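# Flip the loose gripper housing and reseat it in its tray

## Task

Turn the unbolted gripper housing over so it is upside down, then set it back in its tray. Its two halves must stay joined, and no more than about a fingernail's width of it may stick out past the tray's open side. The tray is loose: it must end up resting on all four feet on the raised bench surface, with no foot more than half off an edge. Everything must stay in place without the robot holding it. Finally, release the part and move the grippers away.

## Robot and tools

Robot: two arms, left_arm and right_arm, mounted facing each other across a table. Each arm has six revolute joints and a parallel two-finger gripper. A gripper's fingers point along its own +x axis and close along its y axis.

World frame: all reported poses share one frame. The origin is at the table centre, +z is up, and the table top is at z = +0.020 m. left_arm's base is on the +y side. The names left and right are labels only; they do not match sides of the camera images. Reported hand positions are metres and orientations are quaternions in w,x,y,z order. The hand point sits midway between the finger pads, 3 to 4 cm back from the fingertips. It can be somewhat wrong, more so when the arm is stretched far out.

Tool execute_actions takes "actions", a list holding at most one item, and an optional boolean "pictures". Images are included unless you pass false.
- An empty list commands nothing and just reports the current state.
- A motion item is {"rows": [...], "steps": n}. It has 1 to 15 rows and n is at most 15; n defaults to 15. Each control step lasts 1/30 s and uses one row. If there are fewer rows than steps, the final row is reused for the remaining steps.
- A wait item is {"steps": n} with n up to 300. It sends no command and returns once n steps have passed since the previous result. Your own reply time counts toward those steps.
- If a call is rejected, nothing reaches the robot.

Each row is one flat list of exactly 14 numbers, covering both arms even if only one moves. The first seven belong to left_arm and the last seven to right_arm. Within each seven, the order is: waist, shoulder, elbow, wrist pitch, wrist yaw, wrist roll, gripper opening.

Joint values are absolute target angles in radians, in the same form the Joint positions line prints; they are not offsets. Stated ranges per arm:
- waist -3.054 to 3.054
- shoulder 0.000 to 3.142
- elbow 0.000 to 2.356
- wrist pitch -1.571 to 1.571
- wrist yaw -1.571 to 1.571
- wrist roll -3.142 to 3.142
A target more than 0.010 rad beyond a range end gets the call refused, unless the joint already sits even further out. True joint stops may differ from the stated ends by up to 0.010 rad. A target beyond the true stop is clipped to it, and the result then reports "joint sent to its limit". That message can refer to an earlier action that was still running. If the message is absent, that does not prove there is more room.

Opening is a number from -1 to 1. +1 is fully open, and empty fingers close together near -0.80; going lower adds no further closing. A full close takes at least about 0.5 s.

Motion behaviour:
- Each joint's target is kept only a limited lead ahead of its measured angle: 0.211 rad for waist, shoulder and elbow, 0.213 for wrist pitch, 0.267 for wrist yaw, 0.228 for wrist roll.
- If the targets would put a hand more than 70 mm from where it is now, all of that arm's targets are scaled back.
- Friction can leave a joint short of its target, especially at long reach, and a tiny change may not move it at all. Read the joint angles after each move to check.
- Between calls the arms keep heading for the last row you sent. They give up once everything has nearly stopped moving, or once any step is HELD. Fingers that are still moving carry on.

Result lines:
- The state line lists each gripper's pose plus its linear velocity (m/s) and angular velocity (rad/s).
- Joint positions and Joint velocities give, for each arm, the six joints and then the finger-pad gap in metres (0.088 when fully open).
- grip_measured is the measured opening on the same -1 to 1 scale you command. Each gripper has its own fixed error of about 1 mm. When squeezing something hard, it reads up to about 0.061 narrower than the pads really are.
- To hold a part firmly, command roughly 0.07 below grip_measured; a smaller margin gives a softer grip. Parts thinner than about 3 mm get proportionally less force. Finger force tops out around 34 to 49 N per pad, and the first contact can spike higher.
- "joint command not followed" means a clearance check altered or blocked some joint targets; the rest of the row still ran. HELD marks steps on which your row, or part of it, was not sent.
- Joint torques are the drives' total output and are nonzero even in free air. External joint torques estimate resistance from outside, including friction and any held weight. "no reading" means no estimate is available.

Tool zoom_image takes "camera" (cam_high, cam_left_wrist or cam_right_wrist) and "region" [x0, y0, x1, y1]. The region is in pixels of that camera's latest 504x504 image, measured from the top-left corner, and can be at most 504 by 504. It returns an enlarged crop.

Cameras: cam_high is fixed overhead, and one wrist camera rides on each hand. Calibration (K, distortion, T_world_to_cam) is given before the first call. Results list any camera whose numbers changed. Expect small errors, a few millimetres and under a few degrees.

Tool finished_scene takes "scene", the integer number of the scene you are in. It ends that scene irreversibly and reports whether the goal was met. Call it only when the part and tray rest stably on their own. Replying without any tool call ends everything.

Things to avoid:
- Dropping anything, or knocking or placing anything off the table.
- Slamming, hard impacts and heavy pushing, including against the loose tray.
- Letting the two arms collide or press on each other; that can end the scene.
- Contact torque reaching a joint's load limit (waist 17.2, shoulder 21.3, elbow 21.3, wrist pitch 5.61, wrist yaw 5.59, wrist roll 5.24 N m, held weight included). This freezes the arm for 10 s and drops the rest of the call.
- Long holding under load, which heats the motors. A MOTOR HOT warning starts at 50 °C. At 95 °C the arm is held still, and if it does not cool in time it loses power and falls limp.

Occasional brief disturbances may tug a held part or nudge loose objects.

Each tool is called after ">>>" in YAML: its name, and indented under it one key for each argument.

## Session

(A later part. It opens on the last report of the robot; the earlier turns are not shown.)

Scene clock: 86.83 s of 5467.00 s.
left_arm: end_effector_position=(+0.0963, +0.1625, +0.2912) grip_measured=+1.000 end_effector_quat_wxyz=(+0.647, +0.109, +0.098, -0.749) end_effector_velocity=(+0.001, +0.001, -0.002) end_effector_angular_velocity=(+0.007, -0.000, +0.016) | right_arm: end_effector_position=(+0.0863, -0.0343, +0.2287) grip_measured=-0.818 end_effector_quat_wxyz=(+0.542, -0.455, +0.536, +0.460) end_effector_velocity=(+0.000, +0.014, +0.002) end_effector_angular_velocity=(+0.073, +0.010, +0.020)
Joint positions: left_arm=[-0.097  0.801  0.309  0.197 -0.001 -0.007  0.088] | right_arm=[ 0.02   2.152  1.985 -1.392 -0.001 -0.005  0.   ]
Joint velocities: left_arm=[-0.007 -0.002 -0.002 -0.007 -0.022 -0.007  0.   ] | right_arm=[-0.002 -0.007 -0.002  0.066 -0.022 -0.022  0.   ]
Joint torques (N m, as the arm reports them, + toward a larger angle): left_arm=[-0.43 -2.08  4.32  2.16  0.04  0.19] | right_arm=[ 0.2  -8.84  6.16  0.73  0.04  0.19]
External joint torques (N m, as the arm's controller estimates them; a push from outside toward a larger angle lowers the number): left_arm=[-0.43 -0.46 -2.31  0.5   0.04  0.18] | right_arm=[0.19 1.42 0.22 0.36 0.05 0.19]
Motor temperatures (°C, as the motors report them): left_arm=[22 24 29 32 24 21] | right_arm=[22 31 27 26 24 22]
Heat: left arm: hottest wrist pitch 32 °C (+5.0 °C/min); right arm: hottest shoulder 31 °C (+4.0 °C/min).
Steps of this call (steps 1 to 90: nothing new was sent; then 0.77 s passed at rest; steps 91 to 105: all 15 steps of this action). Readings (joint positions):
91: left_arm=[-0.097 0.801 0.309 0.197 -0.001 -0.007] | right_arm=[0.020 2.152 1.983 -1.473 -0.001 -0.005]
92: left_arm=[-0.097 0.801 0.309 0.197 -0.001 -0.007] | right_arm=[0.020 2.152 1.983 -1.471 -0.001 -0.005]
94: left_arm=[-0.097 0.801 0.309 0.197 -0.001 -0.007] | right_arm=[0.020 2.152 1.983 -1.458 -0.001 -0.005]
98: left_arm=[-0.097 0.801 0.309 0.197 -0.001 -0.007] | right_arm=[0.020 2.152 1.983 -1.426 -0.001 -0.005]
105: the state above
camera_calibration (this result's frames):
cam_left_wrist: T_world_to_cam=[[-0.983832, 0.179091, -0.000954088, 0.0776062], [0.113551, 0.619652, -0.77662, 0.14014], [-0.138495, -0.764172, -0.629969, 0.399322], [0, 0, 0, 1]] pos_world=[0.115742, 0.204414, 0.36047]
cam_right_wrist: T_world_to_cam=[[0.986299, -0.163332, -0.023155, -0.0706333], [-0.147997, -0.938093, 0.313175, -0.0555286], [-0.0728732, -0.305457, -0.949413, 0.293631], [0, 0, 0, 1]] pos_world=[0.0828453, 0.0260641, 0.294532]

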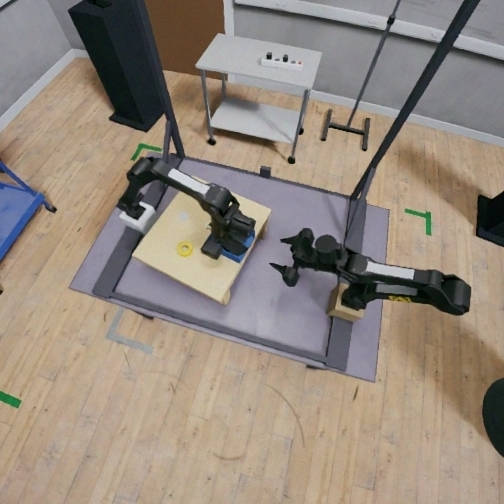

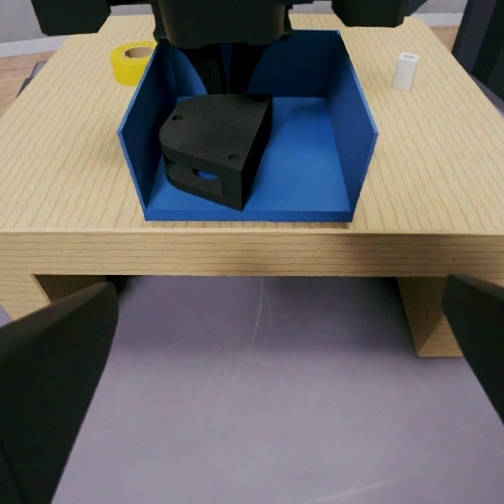

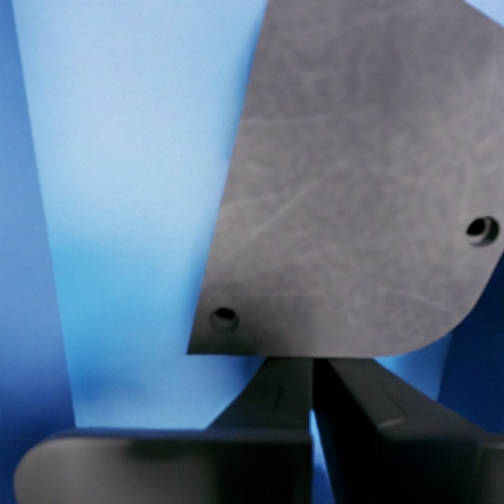

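Tray stays. Tip at the edge; push ~3.7 cm more.

>>> execute_actions:
  actions:
    - {"rows":[[-0.1,0.8,0.3,0.2,0,0,1,0.023,2.175,1.99,-1.37,0,0,-1],[-0.1,0.8,0.3,0.2,0,0,1,0.023,2.175,1.99,-1.36,0,0,-1],[-0.1,0.8,0.3,0.2,0,0,1,0.023,2.175,1.99,-1.35,0,0,-1],[-0.1,0.8,0.3,0.2,0,0,1,0.023,2.175,1.99,-1.34,0,0,-1],[-0.1,0.8,0.3,0.2,0,0,1,0.023,2.175,1.99,-1.33,0,0,-1],[-0.1,0.8,0.3,0.2,0,0,1,0.023,2.175,1.99,-1.32,0,0,-1],[-0.1,0.8,0.3,0.2,0,0,1,0.023,2.175,1.99,-1.31,0,0,-1],[-0.1,0.8,0.3,0.2,0,0,1,0.023,2.175,1.99,-1.30,0,0,-1],[-0.1,0.8,0.3,0.2,0,0,1,0.023,2.175,1.99,-1.29,0,0,-1],[-0.1,0.8,0.3,0.2,0,0,1,0.023,2.175,1.99,-1.28,0,0,-1],[-0.1,0.8,0.3,0.2,0,0,1,0.023,2.175,1.99,-1.27,0,0,-1],[-0.1,0.8,0.3,0.2,0,0,1,0.023,2.175,1.99,-1.26,0,0,-1],[-0.1,0.8,0.3,0.2,0,0,1,0.023,2.175,1.99,-1.25,0,0,-1],[-0.1,0.8,0.3,0.2,0,0,1,0.023,2.175,1.99,-1.24,0,0,-1]]}
  pictures: false

>>> execute_actions:
  actions:
    - {"steps":15}

Scene clock: 94.70 s of 5467.00 s.
left_arm: end_effector_position=(+0.0963, +0.1625, +0.2912) grip_measured=+1.000 end_effector_quat_wxyz=(+0.647, +0.109, +0.098, -0.749) end_effector_velocity=(+0.000, -0.000, +0.001) end_effector_angular_velocity=(-0.009, -0.008, +0.002) | right_arm: end_effector_position=(+0.0908, -0.0078, +0.2307) grip_measured=-0.818 end_effector_quat_wxyz=(+0.574, -0.426, +0.502, +0.487) end_effector_velocity=(+0.007, +0.051, +0.007) end_effector_angular_velocity=(+0.239, -0.036, +0.025)
Joint positions: left_arm=[-0.097  0.801  0.309  0.197 -0.001 -0.007  0.088] | right_arm=[ 0.02   2.152  1.985 -1.268 -0.001 -0.005  0.   ]
Joint velocities: left_arm=[-0.002 -0.002 -0.002  0.007 -0.007  0.007  0.   ] | right_arm=[ 0.002 -0.002 -0.002  0.242 -0.007 -0.022  0.   ]
Joint torques (N m, as the arm reports them, + toward a larger angle): left_arm=[-0.49 -2.14  4.41  2.17 -0.01  0.23] | right_arm=[ 0.29 -9.28  6.4   0.66  0.04  0.2 ]
External joint torques (N m, as the arm's controller estimates them; a push from outside toward a larger angle lowers the number): left_arm=[-0.48 -0.48 -2.32  0.48 -0.01  0.22] | right_arm=[0.22 1.09 0.34 0.15 0.06 0.2 ]
Motor temperatures (°C, as the motors report them): left_arm=[22 23 29 32 24 21] | right_arm=[22 32 27 26 24 22]
Heat: left arm: hottest wrist pitch 32 °C (+4.0 °C/min); right arm: hottest shoulder 32 °C (+4.0 °C/min).
Steps of this call (steps 1 to 15: the robot went on to your last target; steps 16 to 90: nothing new was sent; then 4.37 s passed at rest; steps 91 to 105: all 15 steps of this action). Readings (joint positions):
91: left_arm=[-0.097 0.801 0.309 0.197 -0.001 -0.007] | right_arm=[0.020 2.152 1.985 -1.385 -0.001 -0.005]
92: left_arm=[-0.097 0.801 0.309 0.197 -0.001 -0.007] | right_arm=[0.020 2.152 1.985 -1.381 -0.001 -0.005]
94: left_arm=[-0.097 0.801 0.309 0.197 -0.001 -0.007] | right_arm=[0.020 2.152 1.985 -1.369 -0.001 -0.005]
98: left_arm=[-0.097 0.801 0.309 0.197 -0.001 -0.007] | right_arm=[0.020 2.152 1.985 -1.336 -0.001 -0.005]
105: the state above

Scene clock: 95.20 s of 5467.00 s.
left_arm: end_effector_position=(+0.0963, +0.1625, +0.2912) grip_measured=+1.000 end_effector_quat_wxyz=(+0.647, +0.109, +0.098, -0.749) end_effector_velocity=(-0.002, +0.002, -0.005) end_effector_angular_velocity=(+0.023, +0.006, -0.007) | right_arm: end_effector_position=(+0.0918, -0.0024, +0.2315) grip_measured=-0.818 end_effector_quat_wxyz=(+0.581, -0.419, +0.494, +0.493) end_effector_velocity=(-0.000, -0.002, +0.000) end_effector_angular_velocity=(-0.006, +0.007, +0.006)
Joint positions: left_arm=[-0.097  0.801  0.309  0.197 -0.001 -0.007  0.088] | right_arm=[ 0.02   2.152  1.985 -1.243 -0.001 -0.005  0.   ]
Joint velocities: left_arm=[-0.002 -0.002 -0.002 -0.022  0.007 -0.007  0.   ] | right_arm=[-0.002 -0.002 -0.002 -0.007 -0.007 -0.007  0.   ]
Joint torques (N m, as the arm reports them, + toward a larger angle): left_arm=[-0.32 -2.02  4.42  2.15 -0.04  0.22] | right_arm=[ 0.24 -9.27  6.49  0.8   0.04  0.19]
External joint torques (N m, as the arm's controller estimates them; a push from outside toward a larger angle lowers the number): left_arm=[-0.31 -0.38 -2.25  0.48 -0.04  0.21] | right_arm=[0.25 1.15 0.32 0.16 0.05 0.19]
Motor temperatures (°C, as the motors report them): left_arm=[22 23 29 32 24 21] | right_arm=[22 32 27 26 24 22]
Heat: left arm: hottest wrist pitch 32 °C (+4.1 °C/min); right arm: hottest shoulder 32 °C (+4.1 °C/min).
Steps of this call (steps 1 to 15: the robot went on to your last target). Readings (joint positions):
1: left_arm=[-0.097 0.801 0.309 0.197 -0.001 -0.007] | right_arm=[0.020 2.152 1.985 -1.262 -0.001 -0.005]
2: left_arm=[-0.097 0.801 0.309 0.197 -0.001 -0.007] | right_arm=[0.020 2.152 1.985 -1.258 -0.001 -0.005]
4: left_arm=[-0.097 0.801 0.309 0.197 -0.001 -0.007] | right_arm=[0.020 2.152 1.985 -1.251 -0.001 -0.005]
8: left_arm=[-0.097 0.801 0.309 0.197 -0.001 -0.007] | right_arm=[0.020 2.152 1.985 -1.245 -0.001 -0.005]
15: the state above
camera_calibration (this result's frames):
cam_left_wrist: T_world_to_cam=[[-0.983832, 0.179091, -0.000954088, 0.0776062], [0.113551, 0.619652, -0.77662, 0.14014], [-0.138495, -0.764172, -0.629969, 0.399322], [0, 0, 0, 1]] pos_world=[0.115742, 0.204414, 0.36047]
cam_right_wrist: T_world_to_cam=[[0.986868, -0.159986, -0.0222766, -0.0709519], [-0.154026, -0.97358, 0.168579, 0.0083108], [-0.0486583, -0.162934, -0.985436, 0.312881], [0, 0, 0, 1]] pos_world=[0.0865244, 0.0477187, 0.305342]

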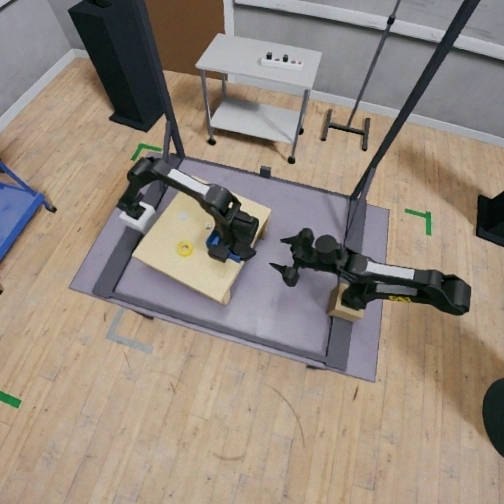

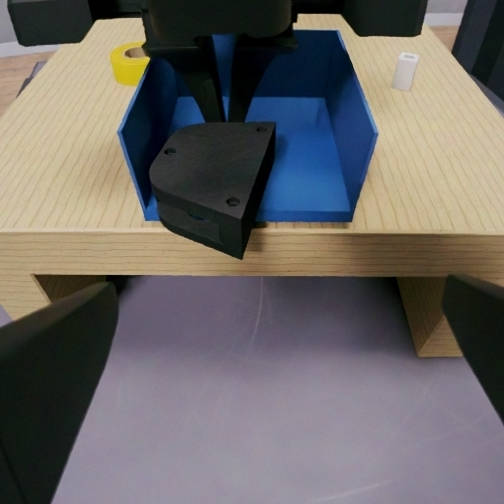

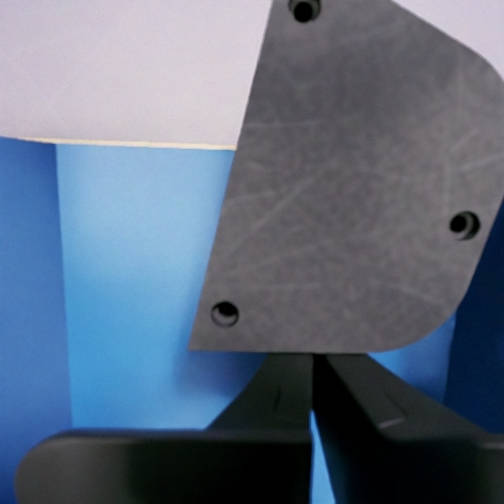

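>>> execute_actions:
  actions:
    - {"rows":[[-0.025,1.19,0.109,0.68,0,-1.57,1,0.023,2.15,1.95,-1.3,0,0,-1],[-0.025,1.19,0.109,0.68,0,-1.57,1,0.023,2.1,1.93,-1.33,0,0,-1],[-0.025,1.19,0.109,0.68,0,-1.57,1,0.023,2.05,1.9,-1.36,0,0,-1],[-0.025,1.19,0.109,0.68,0,-1.57,1,0.023,1.8,1.85,-1.4,0,0,-1]]}
  pictures: false

>>> execute_actions:
  actions:
    - {"steps":45}

Scene clock: 106.93 s of 5467.00 s.
left_arm: end_effector_position=(+0.1152, +0.1568, +0.2045) grip_measured=+1.000 end_effector_quat_wxyz=(+0.675, -0.084, +0.365, -0.635) end_effector_velocity=(+0.005, +0.003, -0.024) end_effector_angular_velocity=(+0.133, +1.309, +0.570) | right_arm: end_effector_position=(+0.0789, -0.0780, +0.3301) grip_measured=-0.818 end_effector_quat_wxyz=(+0.601, -0.398, +0.469, +0.510) end_effector_velocity=(-0.010, -0.035, +0.070) end_effector_angular_velocity=(+0.154, -0.010, +0.029)
Joint positions: left_arm=[-0.03   1.171  0.122  0.653  0.    -0.677  0.088] | right_arm=[ 0.02   1.805  1.874 -1.393 -0.001 -0.005  0.   ]
Joint velocities: left_arm=[ 0.012  0.129 -0.051  0.154 -0.007 -1.429  0.   ] | right_arm=[ 0.002 -0.208 -0.002 -0.051 -0.022 -0.022  0.   ]
Joint torques (N m, as the arm reports them, + toward a larger angle): left_arm=[ 0.14 -2.06  2.98  2.1  -0.07 -0.15] | right_arm=[ 0.21 -6.91  3.47  0.72  0.07  0.19]
External joint torques (N m, as the arm's controller estimates them; a push from outside toward a larger angle lowers the number): left_arm=[ 0.15  0.35 -2.18  0.48 -0.05 -0.18] | right_arm=[ 0.15 -1.49 -1.25 -0.13  0.08  0.19]
Motor temperatures (°C, as the motors report them): left_arm=[22 23 29 33 24 21] | right_arm=[22 33 28 26 24 22]
Heat: left arm: hottest wrist pitch 33 °C (+4.0 °C/min); right arm: hottest shoulder 33 °C (+5.0 °C/min).
Steps of this call (steps 1 to 15: the robot went on to your last target; steps 16 to 90: nothing new was sent; then 8.23 s passed at rest; steps 91 to 105: all 15 steps of this action). Readings (joint positions):
91: left_arm=[-0.094 0.816 0.294 0.228 0.000 -0.024] | right_arm=[0.020 2.152 1.984 -1.244 -0.001 -0.005]
92: left_arm=[-0.083 0.843 0.275 0.275 0.000 -0.061] | right_arm=[0.020 2.151 1.980 -1.257 -0.001 -0.005]
94: left_arm=[-0.062 0.924 0.221 0.349 0.000 -0.148] | right_arm=[0.020 2.121 1.952 -1.294 -0.001 -0.005]
98: left_arm=[-0.038 1.098 0.136 0.516 0.000 -0.341] | right_arm=[0.020 1.995 1.880 -1.364 -0.001 -0.005]
105: the state above

Scene clock: 108.43 s of 5467.00 s.
left_arm: end_effector_position=(+0.1158, +0.1567, +0.2031) grip_measured=+1.000 end_effector_quat_wxyz=(+0.574, -0.367, +0.601, -0.418) end_effector_velocity=(+0.002, +0.002, -0.006) end_effector_angular_velocity=(+0.028, +0.015, +0.018) | right_arm: end_effector_position=(+0.0783, -0.0816, +0.3268) grip_measured=-0.818 end_effector_quat_wxyz=(+0.598, -0.402, +0.473, +0.507) end_effector_velocity=(+0.001, -0.002, -0.002) end_effector_angular_velocity=(-0.011, +0.007, +0.001)
Joint positions: left_arm=[-0.028  1.186  0.117  0.676  0.    -1.563  0.088] | right_arm=[ 0.02   1.8    1.858 -1.398 -0.001 -0.005  0.   ]
Joint velocities: left_arm=[ 0.002  0.002 -0.002 -0.022 -0.007 -0.022  0.   ] | right_arm=[-0.007  0.002 -0.002 -0.007 -0.007 -0.007  0.   ]
Joint torques (N m, as the arm reports them, + toward a larger angle): left_arm=[ 0.3  -2.18  3.05  2.08 -0.08 -0.17] | right_arm=[ 0.27 -8.95  4.95  0.6   0.04  0.19]
External joint torques (N m, as the arm's controller estimates them; a push from outside toward a larger angle lowers the number): left_arm=[ 0.29  0.22 -2.09  0.49 -0.05 -0.21] | right_arm=[ 0.27 -1.2  -1.07 -0.16  0.05  0.19]
Motor temperatures (°C, as the motors report them): left_arm=[22 23 28 33 24 21] | right_arm=[22 33 28 26 24 22]
Heat: left arm: hottest wrist pitch 33 °C (+3.0 °C/min); right arm: hottest shoulder 33 °C (+5.1 °C/min).
Steps of this call (steps 1 to 45: the robot went on to your last target). Readings (joint positions):
1: left_arm=[-0.029 1.175 0.121 0.658 0.000 -0.725] | right_arm=[0.020 1.801 1.873 -1.393 -0.001 -0.005]
2: left_arm=[-0.029 1.178 0.120 0.662 0.000 -0.773] | right_arm=[0.020 1.800 1.871 -1.393 -0.001 -0.005]
4: left_arm=[-0.029 1.181 0.118 0.668 0.000 -0.870] | right_arm=[0.020 1.800 1.864 -1.395 -0.001 -0.005]
8: left_arm=[-0.028 1.184 0.117 0.674 0.000 -1.062] | right_arm=[0.020 1.800 1.858 -1.398 -0.001 -0.005]
45: the state above
All arms were judged still, so your last target was given up. Only a new action makes them travel on or press farther. Fingers that are still opening or closing keep moving.
camera_calibration (this result's frames):
cam_left_wrist: T_world_to_cam=[[-0.0522764, -0.350681, 0.935035, -0.117125], [-0.894587, 0.432575, 0.11222, 0.0385904], [-0.443826, -0.830603, -0.336328, 0.328201], [0, 0, 0, 1]] pos_world=[0.174064, 0.214838, 0.215568]
cam_right_wrist: T_world_to_cam=[[0.987126, -0.158464, -0.0216905, -0.0683088], [-0.1556, -0.982843, 0.0990377, -0.0648873], [-0.0370123, -0.0943877, -0.994847, 0.400924], [0, 0, 0, 1]] pos_world=[0.0721721, -0.0367562, 0.403803]

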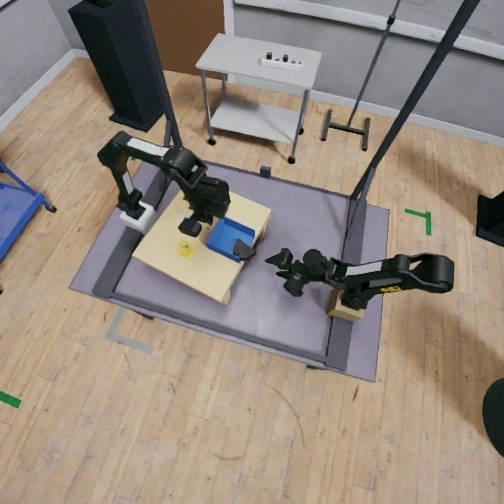

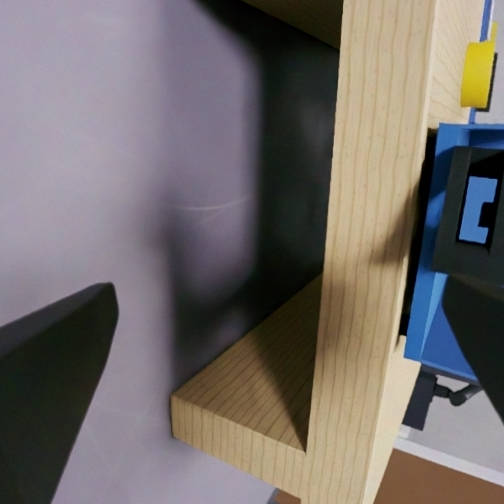

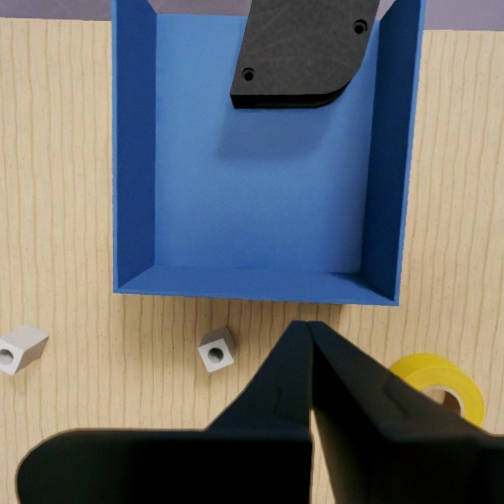

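>>> execute_actions:
  actions:
    - {"rows":[[-0.025,1.19,0.119,0.95,0,-1.57,1,0.023,1.8,1.85,-1.2,0,0,-1],[-0.025,1.19,0.119,0.95,0,-1.57,1,0.023,1.8,1.85,-1.2,0,0,-1],[-0.025,1.19,0.119,0.95,0,-1.57,1,0.023,1.8,1.85,-1.2,0,0,-1],[-0.025,1.19,0.119,0.95,0,-1.57,1,0.023,1.8,1.85,-1.2,0,0,-1],[-0.025,1.19,0.119,0.95,0,-1.57,1,0.023,1.8,1.85,-1.2,0,0,-1],[-0.025,1.19,0.119,0.95,0,-1.57,1,0.023,1.8,1.85,-1.2,0,0,-1],[-0.025,1.44,0.119,1.22,0,-1.57,1,0.023,1.8,1.85,-1.2,0,0,-1]]}
  pictures: false

>>> execute_actions:
  actions:
    - {"steps":30}

Scene clock: 117.40 s of 5467.00 s.
left_arm: end_effector_position=(+0.1136, +0.1299, +0.2447) grip_measured=+1.000 end_effector_quat_wxyz=(+0.511, -0.448, +0.544, -0.493) end_effector_velocity=(+0.001, -0.009, -0.003) end_effector_angular_velocity=(-0.059, +0.026, +0.012) | right_arm: end_effector_position=(+0.0849, -0.0429, +0.3392) grip_measured=-0.818 end_effector_quat_wxyz=(+0.640, -0.353, +0.415, +0.543) end_effector_velocity=(+0.001, +0.007, +0.003) end_effector_angular_velocity=(+0.037, -0.002, +0.007)
Joint positions: left_arm=[-0.028  1.409  0.119  1.175  0.    -1.564  0.088] | right_arm=[ 0.02   1.8    1.855 -1.206 -0.001 -0.005  0.   ]
Joint velocities: left_arm=[ 0.002  0.193 -0.002  0.256 -0.007 -0.022  0.   ] | right_arm=[-0.002 -0.002 -0.002  0.037 -0.007 -0.007  0.   ]
Joint torques (N m, as the arm reports them, + toward a larger angle): left_arm=[ 0.23 -2.78  3.28  2.22 -0.04 -0.11] | right_arm=[ 0.27 -9.49  5.53  1.28  0.03  0.2 ]
External joint torques (N m, as the arm's controller estimates them; a push from outside toward a larger angle lowers the number): left_arm=[ 0.23  0.33 -0.86  0.52 -0.03 -0.16] | right_arm=[ 0.27 -1.39 -0.8   0.23  0.04  0.19]
Motor temperatures (°C, as the motors report them): left_arm=[22 24 28 33 24 21] | right_arm=[22 34 27 25 24 22]
Heat: left arm: hottest wrist pitch 33 °C (+3.0 °C/min); right arm: hottest shoulder 34 °C (+7.1 °C/min).
Steps of this call (steps 1 to 90: nothing new was sent; then 5.47 s passed at rest; steps 91 to 105: all 15 steps of this action). Readings (joint positions):
91: left_arm=[-0.028 1.187 0.115 0.703 0.000 -1.564] | right_arm=[0.020 1.800 1.856 -1.382 -0.001 -0.005]
92: left_arm=[-0.028 1.190 0.112 0.749 0.000 -1.564] | right_arm=[0.020 1.800 1.855 -1.335 -0.001 -0.005]
94: left_arm=[-0.028 1.190 0.113 0.837 0.000 -1.564] | right_arm=[0.020 1.800 1.855 -1.270 -0.001 -0.005]
98: left_arm=[-0.028 1.254 0.117 0.972 0.000 -1.564] | right_arm=[0.020 1.800 1.855 -1.226 -0.001 -0.005]
105: the state above

Scene clock: 118.40 s of 5467.00 s.
left_arm: end_effector_position=(+0.1135, +0.1285, +0.2457) grip_measured=+1.000 end_effector_quat_wxyz=(+0.507, -0.452, +0.541, -0.496) end_effector_velocity=(+0.004, +0.000, -0.002) end_effector_angular_velocity=(+0.007, -0.010, +0.024) | right_arm: end_effector_position=(+0.0850, -0.0421, +0.3396) grip_measured=-0.818 end_effector_quat_wxyz=(+0.641, -0.351, +0.413, +0.543) end_effector_velocity=(+0.002, -0.003, -0.002) end_effector_angular_velocity=(-0.014, -0.008, +0.001)
Joint positions: left_arm=[-0.028  1.436  0.119  1.216  0.    -1.564  0.088] | right_arm=[ 0.02   1.8    1.855 -1.201 -0.001 -0.005  0.   ]
Joint velocities: left_arm=[ 0.002 -0.002 -0.002 -0.007 -0.022  0.007  0.   ] | right_arm=[-0.002 -0.002 -0.007 -0.007  0.007 -0.007  0.   ]
Joint torques (N m, as the arm reports them, + toward a larger angle): left_arm=[ 0.27 -3.07  3.05  2.24 -0.05 -0.13] | right_arm=[ 0.28 -9.33  5.48  1.28  0.04  0.2 ]
External joint torques (N m, as the arm's controller estimates them; a push from outside toward a larger angle lowers the number): left_arm=[ 0.24  0.2  -1.19  0.52 -0.03 -0.19] | right_arm=[ 0.29 -1.26 -0.82  0.23  0.04  0.19]
Motor temperatures (°C, as the motors report them): left_arm=[22 24 28 33 24 21] | right_arm=[22 34 27 25 24 22]
Heat: left arm: hottest wrist pitch 33 °C (+2.0 °C/min); right arm: hottest shoulder 34 °C (+7.1 °C/min).
Steps of this call (steps 1 to 30: the robot went on to your last target). Readings (joint positions):
1: left_arm=[-0.028 1.415 0.119 1.184 0.000 -1.564] | right_arm=[0.020 1.800 1.855 -1.204 -0.001 -0.005]
2: left_arm=[-0.028 1.421 0.119 1.190 0.000 -1.564] | right_arm=[0.020 1.800 1.855 -1.204 -0.001 -0.005]
4: left_arm=[-0.028 1.427 0.119 1.202 0.000 -1.564] | right_arm=[0.020 1.800 1.855 -1.203 -0.001 -0.005]
8: left_arm=[-0.028 1.432 0.119 1.211 0.000 -1.564] | right_arm=[0.020 1.800 1.855 -1.202 -0.001 -0.005]
30: the state above
All arms were judged still, so your last target was given up. Only a new action makes them travel on or press farther. Fingers that are still opening or closing keep moving.
camera_calibration (this result's frames):
cam_left_wrist: T_world_to_cam=[[-0.0291822, -0.0665093, 0.997359, -0.221446], [-0.893285, 0.449474, 0.00383631, 0.0683549], [-0.448542, -0.890814, -0.0725284, 0.261537], [0, 0, 0, 1]] pos_world=[0.171908, 0.187529, 0.239568]
cam_right_wrist: T_world_to_cam=[[0.987796, -0.154521, -0.0195334, -0.0690206], [-0.155681, -0.983319, -0.0940563, 0.0393254], [-0.00467386, 0.0959494, -0.995375, 0.423082], [0, 0, 0, 1]] pos_world=[0.0762779, -0.0125902, 0.423476]

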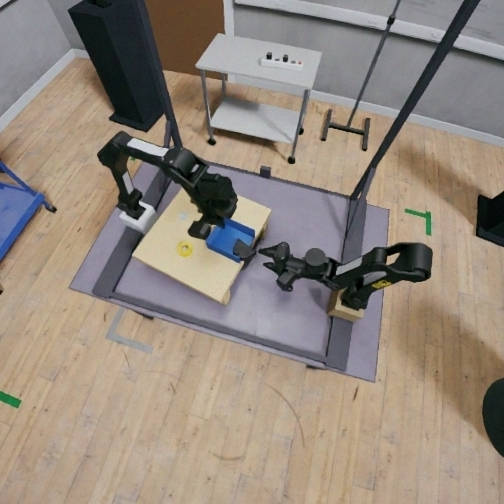

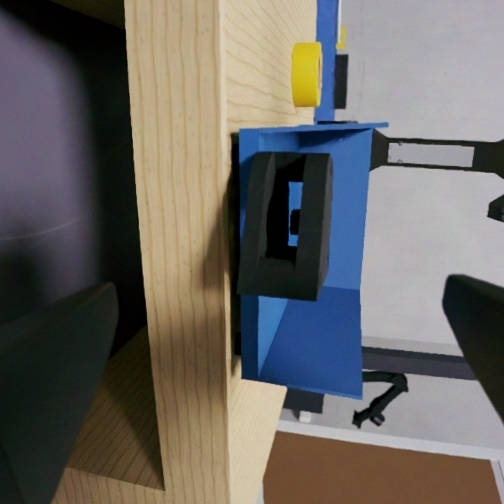

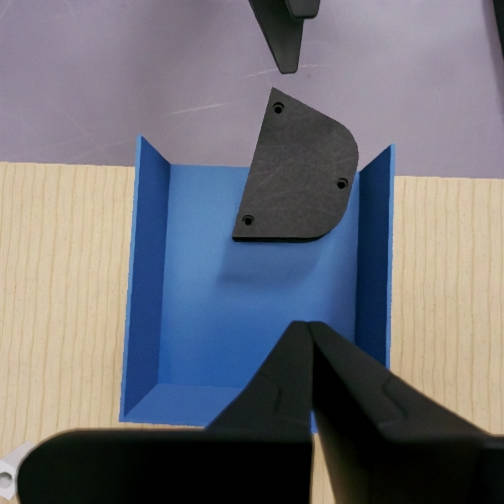

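>>> execute_actions:
  actions:
    - {"rows":[[-0.015,1.54,0.16,1.30,0,-1.57,1,0.023,1.8,1.85,-1.2,0,0,-1],[-0.015,1.54,0.16,1.30,0,-1.57,1,0.023,1.8,1.85,-1.2,0,0,-1],[-0.015,1.54,0.16,1.30,0,-1.57,1,0.023,1.8,1.85,-1.2,0,0,-1],[-0.015,1.54,0.16,1.30,0,-1.57,1,0.023,1.8,1.85,-1.2,0,0,-1],[-0.015,1.65,0.2,1.385,0,-1.57,1,0.023,1.8,1.85,-1.2,0,0,-1],[-0.015,1.65,0.2,1.385,0,-1.57,1,0.023,1.8,1.85,-1.2,0,0,-1],[-0.015,1.65,0.2,1.385,0,-1.57,1,0.023,1.8,1.85,-1.2,0,0,-1],[-0.015,1.65,0.2,1.385,0,-1.57,1,0.023,1.8,1.85,-1.2,0,0,-1],[-0.015,1.78,0.255,1.49,0,-1.57,1,0.023,1.8,1.85,-1.2,0,0,-1]]}
  pictures: false

>>> execute_actions:
  actions:
    - {"steps":25}

Scene clock: 127.40 s of 5467.00 s.
left_arm: end_effector_position=(+0.1140, +0.0907, +0.2366) grip_measured=+1.000 end_effector_quat_wxyz=(+0.496, -0.468, +0.527, -0.507) end_effector_velocity=(-0.002, -0.025, -0.015) end_effector_angular_velocity=(-0.026, +0.009, +0.005) | right_arm: end_effector_position=(+0.0850, -0.0421, +0.3396) grip_measured=-0.818 end_effector_quat_wxyz=(+0.641, -0.351, +0.413, +0.543) end_effector_velocity=(-0.000, -0.001, +0.001) end_effector_angular_velocity=(-0.002, +0.004, +0.007)
Joint positions: left_arm=[-0.018  1.746  0.236  1.462  0.    -1.564  0.088] | right_arm=[ 0.02   1.8    1.855 -1.201 -0.001 -0.005  0.   ]
Joint velocities: left_arm=[-0.002  0.227  0.085  0.168 -0.007 -0.007  0.   ] | right_arm=[-0.002 -0.002  0.002 -0.007 -0.007 -0.007  0.   ]
Joint torques (N m, as the arm reports them, + toward a larger angle): left_arm=[ 0.3  -4.54  2.93  2.23 -0.06 -0.15] | right_arm=[ 0.3  -9.45  5.52  1.25  0.04  0.19]
External joint torques (N m, as the arm's controller estimates them; a push from outside toward a larger angle lowers the number): left_arm=[ 0.3   0.16 -0.35  0.47 -0.05 -0.21] | right_arm=[ 0.31 -1.32 -0.83  0.2   0.04  0.18]
Motor temperatures (°C, as the motors report them): left_arm=[22 24 28 33 24 21] | right_arm=[22 34 27 26 24 22]
Heat: left arm: hottest wrist pitch 33 °C (+2.0 °C/min); right arm: hottest shoulder 34 °C (+6.0 °C/min).
Steps of this call (steps 1 to 90: nothing new was sent; then 5.50 s passed at rest; steps 91 to 105: all 15 steps of this action). Readings (joint positions):
91: left_arm=[-0.027 1.447 0.120 1.230 0.000 -1.564] | right_arm=[0.020 1.800 1.855 -1.201 -0.001 -0.005]
92: left_arm=[-0.025 1.466 0.125 1.248 0.000 -1.564] | right_arm=[0.020 1.800 1.855 -1.201 -0.001 -0.005]
94: left_arm=[-0.022 1.499 0.137 1.265 0.000 -1.564] | right_arm=[0.020 1.800 1.855 -1.201 -0.001 -0.005]
98: left_arm=[-0.019 1.593 0.173 1.338 0.000 -1.564] | right_arm=[0.020 1.800 1.855 -1.201 -0.001 -0.005]
105: the state above

Scene clock: 128.23 s of 5467.00 s.
left_arm: end_effector_position=(+0.1139, +0.0875, +0.2355) grip_measured=+1.000 end_effector_quat_wxyz=(+0.495, -0.470, +0.525, -0.509) end_effector_velocity=(-0.002, +0.001, -0.001) end_effector_angular_velocity=(+0.009, +0.022, -0.009) | right_arm: end_effector_position=(+0.0850, -0.0421, +0.3396) grip_measured=-0.818 end_effector_quat_wxyz=(+0.641, -0.351, +0.413, +0.543) end_effector_velocity=(-0.002, +0.001, +0.001) end_effector_angular_velocity=(+0.011, +0.021, -0.000)
Joint positions: left_arm=[-0.018  1.774  0.247  1.487  0.    -1.564  0.088] | right_arm=[ 0.02   1.8    1.855 -1.201 -0.001 -0.005  0.   ]
Joint velocities: left_arm=[-0.002 -0.002 -0.002 -0.007  0.007 -0.022  0.   ] | right_arm=[-0.002 -0.002 -0.002  0.007 -0.022  0.007  0.   ]
Joint torques (N m, as the arm reports them, + toward a larger angle): left_arm=[ 0.32 -4.63  2.9   2.23 -0.06 -0.13] | right_arm=[ 0.21 -9.43  5.55  1.25  0.04  0.19]
External joint torques (N m, as the arm's controller estimates them; a push from outside toward a larger angle lowers the number): left_arm=[ 0.32  0.01 -0.26  0.55 -0.05 -0.18] | right_arm=[ 0.2  -1.32 -0.8   0.18  0.06  0.19]
Motor temperatures (°C, as the motors report them): left_arm=[22 24 28 33 24 21] | right_arm=[22 34 27 26 24 22]
Heat: left arm: hottest wrist pitch 33 °C (+2.0 °C/min); right arm: hottest shoulder 34 °C (+5.1 °C/min).
Steps of this call (steps 1 to 25: the robot went on to your last target). Readings (joint positions):
1: left_arm=[-0.018 1.753 0.239 1.467 0.000 -1.564] | right_arm=[0.020 1.800 1.855 -1.201 -0.001 -0.005]
2: left_arm=[-0.018 1.758 0.241 1.472 0.000 -1.564] | right_arm=[0.020 1.800 1.855 -1.201 -0.001 -0.005]
4: left_arm=[-0.018 1.765 0.243 1.478 0.000 -1.564] | right_arm=[0.020 1.800 1.855 -1.201 -0.001 -0.005]
8: left_arm=[-0.018 1.771 0.246 1.483 0.000 -1.564] | right_arm=[0.020 1.800 1.855 -1.201 -0.001 -0.005]
25: the state above
camera_calibration (this result's frames):
cam_left_wrist: T_world_to_cam=[[-0.0244528, -0.00749542, 0.999673, -0.220241], [-0.897729, 0.440152, -0.018659, 0.0937614], [-0.439868, -0.897892, -0.0174918, 0.211163], [0, 0, 0, 1]] pos_world=[0.171671, 0.146682, 0.225612]
cam_right_wrist: T_world_to_cam=[[0.987796, -0.154521, -0.0195334, -0.0690206], [-0.155681, -0.983319, -0.0940563, 0.0393254], [-0.00467386, 0.0959494, -0.995375, 0.423082], [0, 0, 0, 1]] pos_world=[0.0762779, -0.0125902, 0.423476]

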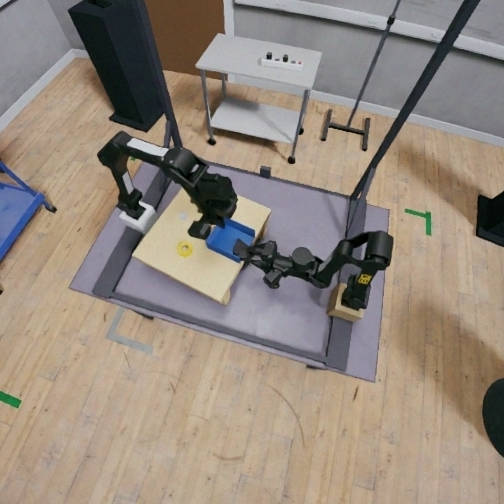

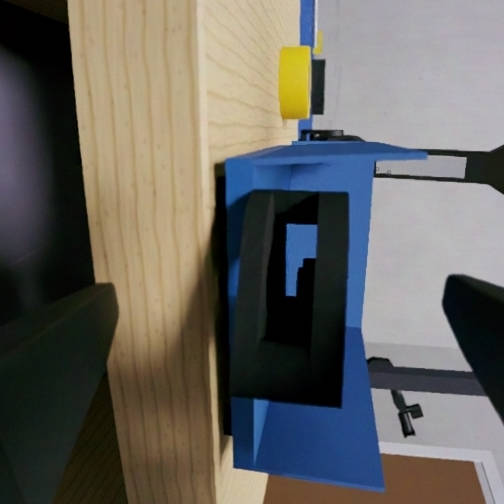

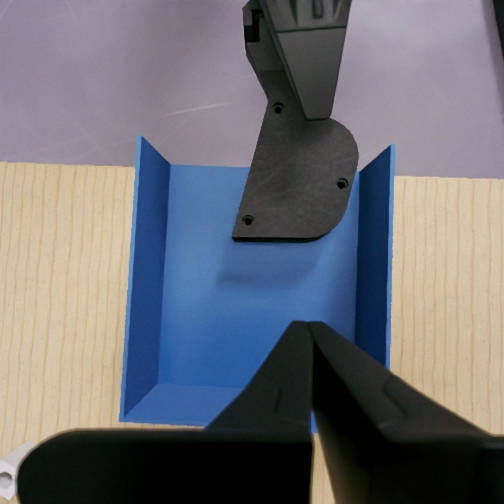

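>>> execute_actions:
  actions:
    - {"rows":[[-0.018,1.865,0.30,1.555,0,-1.57,0.1,0.023,1.8,1.85,-1.2,0,0,-1]]}
  pictures: false

>>> execute_actions:
  actions:
    - {"steps":15}

Scene clock: 131.27 s of 5467.00 s.
left_arm: end_effector_position=(+0.1131, +0.0756, +0.2328) grip_measured=+0.122 end_effector_quat_wxyz=(+0.488, -0.477, +0.519, -0.515) end_effector_velocity=(-0.002, -0.002, -0.001) end_effector_angular_velocity=(-0.003, -0.007, -0.010) | right_arm: end_effector_position=(+0.0850, -0.0421, +0.3396) grip_measured=-0.818 end_effector_quat_wxyz=(+0.641, -0.351, +0.413, +0.543) end_effector_velocity=(-0.000, -0.002, -0.001) end_effector_angular_velocity=(-0.007, +0.005, +0.007)
Joint positions: left_arm=[-0.018  1.858  0.291  1.55   0.    -1.564  0.045] | right_arm=[ 0.02   1.8    1.855 -1.201 -0.001 -0.005  0.   ]
Joint velocities: left_arm=[-0.002  0.012  0.007  0.007  0.007  0.007 -0.008] | right_arm=[-0.002 -0.002 -0.002 -0.007 -0.007 -0.007  0.   ]
Joint torques (N m, as the arm reports them, + toward a larger angle): left_arm=[-0.06 -5.14  2.91  2.27 -0.02 -0.1 ] | right_arm=[ 0.27 -9.41  5.52  1.26  0.05  0.19]
External joint torques (N m, as the arm's controller estimates them; a push from outside toward a larger angle lowers the number): left_arm=[-0.05 -0.06 -0.12  0.55 -0.02 -0.16] | right_arm=[ 0.27 -1.31 -0.81  0.2   0.06  0.18]
Motor temperatures (°C, as the motors report them): left_arm=[22 24 28 34 24 21] | right_arm=[22 34 27 26 24 22]
Heat: left arm: hottest wrist pitch 34 °C (+3.0 °C/min); right arm: hottest shoulder 34 °C (+4.0 °C/min).
Steps of this call (steps 1 to 15: the robot went on to your last target; steps 16 to 76: nothing new was sent; steps 77 to 91: all 15 steps of this action). Readings (joint positions):
77: left_arm=[-0.018 1.784 0.250 1.497 0.000 -1.564] | right_arm=[0.020 1.800 1.855 -1.201 -0.001 -0.005]
78: left_arm=[-0.018 1.800 0.258 1.513 0.000 -1.564] | right_arm=[0.020 1.800 1.855 -1.201 -0.001 -0.005]
80: left_arm=[-0.018 1.828 0.276 1.525 0.000 -1.564] | right_arm=[0.020 1.800 1.855 -1.201 -0.001 -0.005]
84: left_arm=[-0.018 1.849 0.287 1.543 0.000 -1.564] | right_arm=[0.020 1.800 1.855 -1.201 -0.001 -0.005]
91: the state above

Scene clock: 131.77 s of 5467.00 s.
left_arm: end_effector_position=(+0.1131, +0.0754, +0.2328) grip_measured=+0.103 end_effector_quat_wxyz=(+0.488, -0.477, +0.519, -0.515) end_effector_velocity=(-0.002, +0.001, -0.001) end_effector_angular_velocity=(+0.008, +0.007, -0.010) | right_arm: end_effector_position=(+0.0850, -0.0421, +0.3396) grip_measured=-0.818 end_effector_quat_wxyz=(+0.641, -0.351, +0.413, +0.543) end_effector_velocity=(+0.000, +0.001, +0.002) end_effector_angular_velocity=(+0.013, +0.002, +0.007)
Joint positions: left_arm=[-0.018  1.859  0.292  1.551  0.    -1.564  0.044] | right_arm=[ 0.02   1.8    1.855 -1.201 -0.001 -0.005  0.   ]
Joint velocities: left_arm=[-0.002 -0.002 -0.002 -0.007  0.007 -0.007  0.   ] | right_arm=[-0.002 -0.002  0.002  0.007 -0.007 -0.007  0.   ]
Joint torques (N m, as the arm reports them, + toward a larger angle): left_arm=[ 0.06 -4.93  2.7   2.23 -0.04 -0.13] | right_arm=[ 0.26 -9.44  5.5   1.24  0.03  0.2 ]
External joint torques (N m, as the arm's controller estimates them; a push from outside toward a larger angle lowers the number): left_arm=[ 0.08  0.2  -0.37  0.5  -0.04 -0.18] | right_arm=[ 0.31 -1.3  -0.88  0.17  0.04  0.19]
Motor temperatures (°C, as the motors report them): left_arm=[22 24 27 34 24 21] | right_arm=[22 34 27 26 24 22]
Heat: left arm: hottest wrist pitch 34 °C (+3.0 °C/min); right arm: hottest shoulder 34 °C (+4.0 °C/min).
Steps of this call (steps 1 to 15: the robot went on to your last target). Readings (joint positions):
1: left_arm=[-0.018 1.858 0.291 1.550 0.000 -1.564] | right_arm=[0.020 1.800 1.855 -1.201 -0.001 -0.005]
2: left_arm=[-0.018 1.859 0.292 1.551 0.000 -1.564] | right_arm=[0.020 1.800 1.855 -1.201 -0.001 -0.005]
4: left_arm=[-0.018 1.859 0.292 1.551 0.000 -1.564] | right_arm=[0.020 1.800 1.855 -1.201 -0.001 -0.005]
8: left_arm=[-0.018 1.859 0.292 1.551 0.000 -1.564] | right_arm=[0.020 1.800 1.855 -1.201 -0.001 -0.005]
15: the state above
All arms were judged still, so your last target was given up. Only a new action makes them travel on or press farther. Fingers that are still opening or closing keep moving.
camera_calibration (this result's frames):
cam_left_wrist: T_world_to_cam=[[-0.0227562, 0.0172345, 0.999592, -0.219697], [-0.897769, 0.439575, -0.0280171, 0.100536], [-0.439878, -0.898041, 0.00546959, 0.19451], [0, 0, 0, 1]] pos_world=[0.170819, 0.134271, 0.22136]
cam_right_wrist: T_world_to_cam=[[0.987796, -0.154521, -0.0195334, -0.0690206], [-0.155681, -0.983319, -0.0940563, 0.0393254], [-0.00467386, 0.0959494, -0.995375, 0.423082], [0, 0, 0, 1]] pos_world=[0.0762779, -0.0125902, 0.423476]

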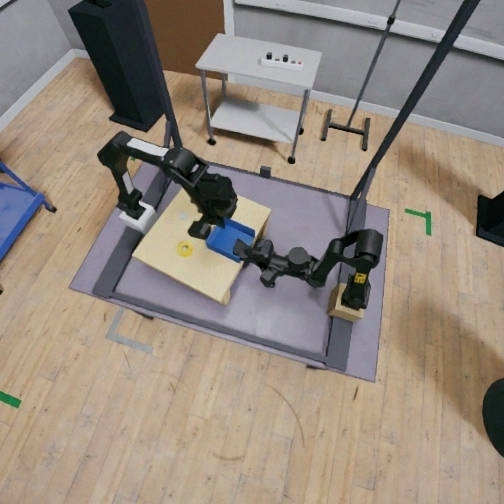

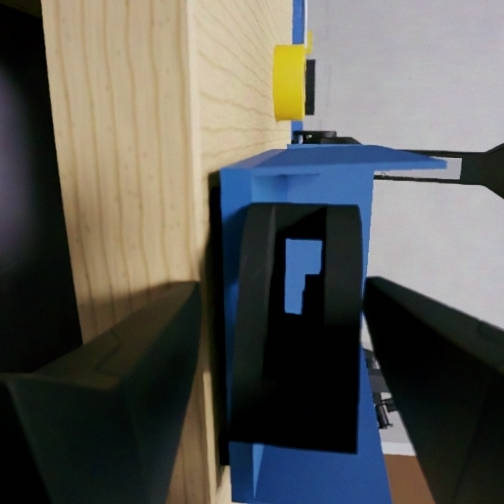

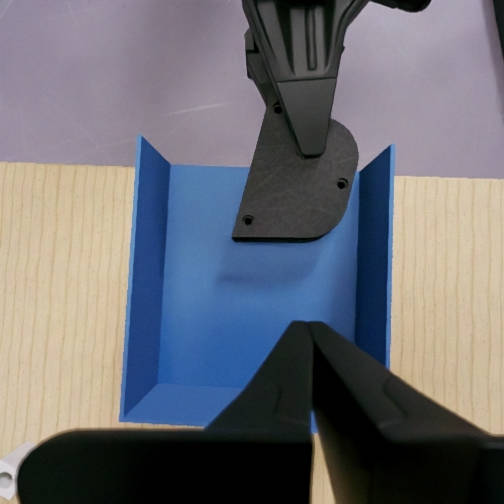

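Raise a little (pitch) and close.

>>> execute_actions:
  actions:
    - {"rows":[[-0.018,1.862,0.30,1.571,0,-1.57,0.1,0.023,1.3,1.4,-1.0,0,0,-1],[-0.018,1.862,0.30,1.571,0,-1.57,0.1,0.023,1.3,1.4,-1.0,0,0,-1],[-0.018,1.862,0.30,1.571,0,-1.57,0.05,0.023,1.3,1.4,-1.0,0,0,-1],[-0.018,1.862,0.30,1.571,0,-1.57,0,0.023,1.3,1.4,-1.0,0,0,-1],[-0.018,1.862,0.30,1.571,0,-1.57,-0.1,0.023,1.3,1.4,-1.0,0,0,-1],[-0.018,1.862,0.30,1.571,0,-1.57,-0.3,0.023,1.3,1.4,-1.0,0,0,-1]]}
  pictures: false

>>> execute_actions:
  actions:
    - {"steps":20}

Scene clock: 141.50 s of 5467.00 s.
left_arm: end_effector_position=(+0.1130, +0.0742, +0.2379) grip_measured=-0.263 end_effector_quat_wxyz=(+0.483, -0.482, +0.514, -0.520) end_effector_velocity=(+0.002, -0.003, -0.001) end_effector_angular_velocity=(+0.009, +0.022, +0.019) | right_arm: end_effector_position=(+0.0711, -0.1237, +0.3813) grip_measured=-0.818 end_effector_quat_wxyz=(+0.688, -0.280, +0.328, +0.583) end_effector_velocity=(-0.010, -0.047, +0.016) end_effector_angular_velocity=(+0.086, -0.004, +0.001)
Joint positions: left_arm=[-0.018  1.859  0.297  1.569  0.    -1.564  0.026] | right_arm=[ 0.02   1.321  1.434 -1.005 -0.001 -0.005  0.   ]
Joint velocities: left_arm=[-0.002 -0.002  0.012 -0.022 -0.022 -0.022 -0.008] | right_arm=[ 0.002 -0.217 -0.139  0.007 -0.007  0.007  0.   ]
Joint torques (N m, as the arm reports them, + toward a larger angle): left_arm=[-0.13 -5.46  2.38  1.88 -0.06 -0.11] | right_arm=[ 0.27 -4.85  4.31  1.62  0.04  0.21]
External joint torques (N m, as the arm's controller estimates them; a push from outside toward a larger angle lowers the number): left_arm=[-0.15 -0.35 -0.68  0.17 -0.04 -0.17] | right_arm=[ 0.24 -1.44 -1.57  0.23  0.05  0.2 ]
Motor temperatures (°C, as the motors report them): left_arm=[22 24 27 34 24 21] | right_arm=[22 35 27 26 24 22]
Heat: left arm: hottest wrist pitch 34 °C (+2.0 °C/min); right arm: hottest shoulder 35 °C (+4.0 °C/min).
joint sent to its limit (left arm) — the command would take joint 4 (wrist pitch) past its upper limit, so that joint was sent only as far as its limit.
Steps of this call (steps 1 to 90: nothing new was sent; then 6.23 s passed at rest; steps 91 to 105: all 15 steps of this action). Readings (joint positions):
91: left_arm=[-0.018 1.859 0.292 1.553 0.000 -1.564] | right_arm=[0.020 1.782 1.830 -1.166 -0.001 -0.005]
92: left_arm=[-0.018 1.859 0.292 1.556 0.000 -1.564] | right_arm=[0.020 1.752 1.783 -1.119 -0.001 -0.005]
94: left_arm=[-0.018 1.859 0.292 1.560 0.000 -1.564] | right_arm=[0.020 1.677 1.691 -1.079 -0.001 -0.005]
98: left_arm=[-0.018 1.859 0.293 1.563 0.000 -1.564] | right_arm=[0.020 1.499 1.526 -1.030 -0.001 -0.005]
105: the state above

Scene clock: 142.17 s of 5467.00 s.
left_arm: end_effector_position=(+0.1130, +0.0741, +0.2380) grip_measured=-0.267 end_effector_quat_wxyz=(+0.483, -0.483, +0.513, -0.520) end_effector_velocity=(+0.002, +0.000, -0.003) end_effector_angular_velocity=(+0.015, +0.036, +0.010) | right_arm: end_effector_position=(+0.0706, -0.1269, +0.3763) grip_measured=-0.818 end_effector_quat_wxyz=(+0.687, -0.283, +0.332, +0.582) end_effector_velocity=(-0.001, -0.004, -0.003) end_effector_angular_velocity=(-0.021, +0.005, +0.008)
Joint positions: left_arm=[-0.018  1.859  0.297  1.569  0.    -1.564  0.026] | right_arm=[ 0.02   1.311  1.411 -1.002 -0.001 -0.005  0.   ]
Joint velocities: left_arm=[ 0.002  0.002 -0.002 -0.007 -0.007 -0.037 -0.   ] | right_arm=[-0.002 -0.002 -0.002 -0.022 -0.007 -0.007  0.   ]
Joint torques (N m, as the arm reports them, + toward a larger angle): left_arm=[-0.27 -5.47  2.31  1.93 -0.05 -0.13] | right_arm=[ 0.26 -6.75  5.09  1.65  0.06  0.2 ]
External joint torques (N m, as the arm's controller estimates them; a push from outside toward a larger angle lowers the number): left_arm=[-0.27 -0.37 -0.73  0.22 -0.04 -0.18] | right_arm=[ 0.23 -2.17 -1.43  0.3   0.08  0.19]
Motor temperatures (°C, as the motors report them): left_arm=[22 24 27 34 24 21] | right_arm=[22 35 27 26 24 22]
Heat: left arm: hottest wrist pitch 34 °C (+2.0 °C/min); right arm: hottest shoulder 35 °C (+4.0 °C/min).
joint sent to its limit (left arm) — the command would take joint 4 (wrist pitch) past its upper limit, so that joint was sent only as far as its limit.
Steps of this call (steps 1 to 20: the robot went on to your last target). Readings (joint positions):
1: left_arm=[-0.018 1.859 0.297 1.569 0.000 -1.564] | right_arm=[0.020 1.316 1.430 -1.005 -0.001 -0.005]
2: left_arm=[-0.018 1.859 0.297 1.569 0.000 -1.564] | right_arm=[0.020 1.314 1.426 -1.004 -0.001 -0.005]
4: left_arm=[-0.018 1.859 0.297 1.569 0.000 -1.564] | right_arm=[0.020 1.314 1.418 -1.003 -0.001 -0.005]
8: left_arm=[-0.018 1.859 0.297 1.569 0.000 -1.564] | right_arm=[0.020 1.313 1.412 -1.003 -0.001 -0.005]
20: the state above
camera_calibration (this result's frames):
cam_left_wrist: T_world_to_cam=[[-0.0212167, 0.0396738, 0.998987, -0.226584], [-0.897819, 0.43885, -0.0364966, 0.103226], [-0.439854, -0.897684, 0.0263089, 0.188347], [0, 0, 0, 1]] pos_world=[0.170716, 0.132765, 0.225167]
cam_right_wrist: T_world_to_cam=[[0.988525, -0.150232, -0.0157632, -0.0681007], [-0.146864, -0.931424, -0.332985, 0.0530411], [0.0353429, 0.33148, -0.9428, 0.474996], [0, 0, 0, 1]] pos_world=[0.0583214, -0.118279, 0.464415]

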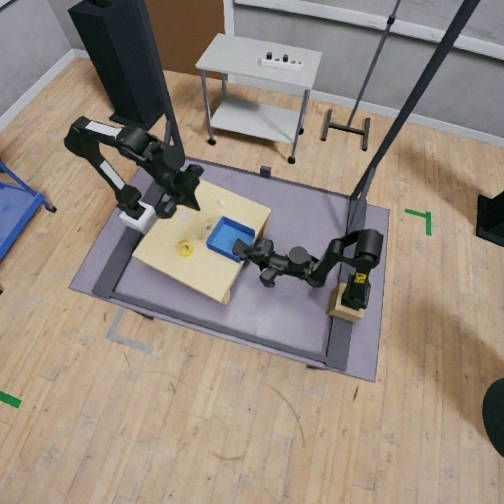

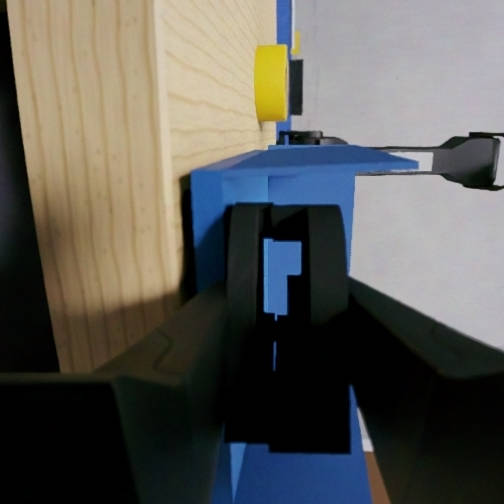

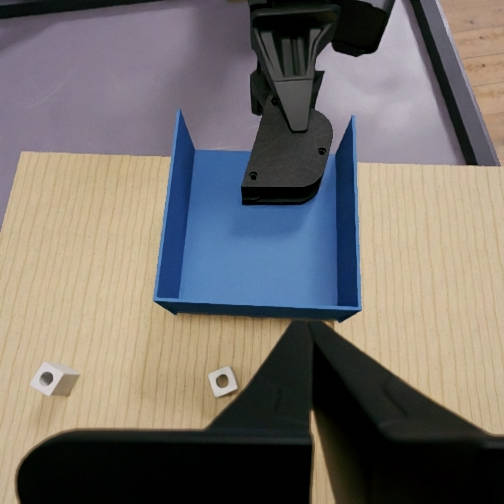

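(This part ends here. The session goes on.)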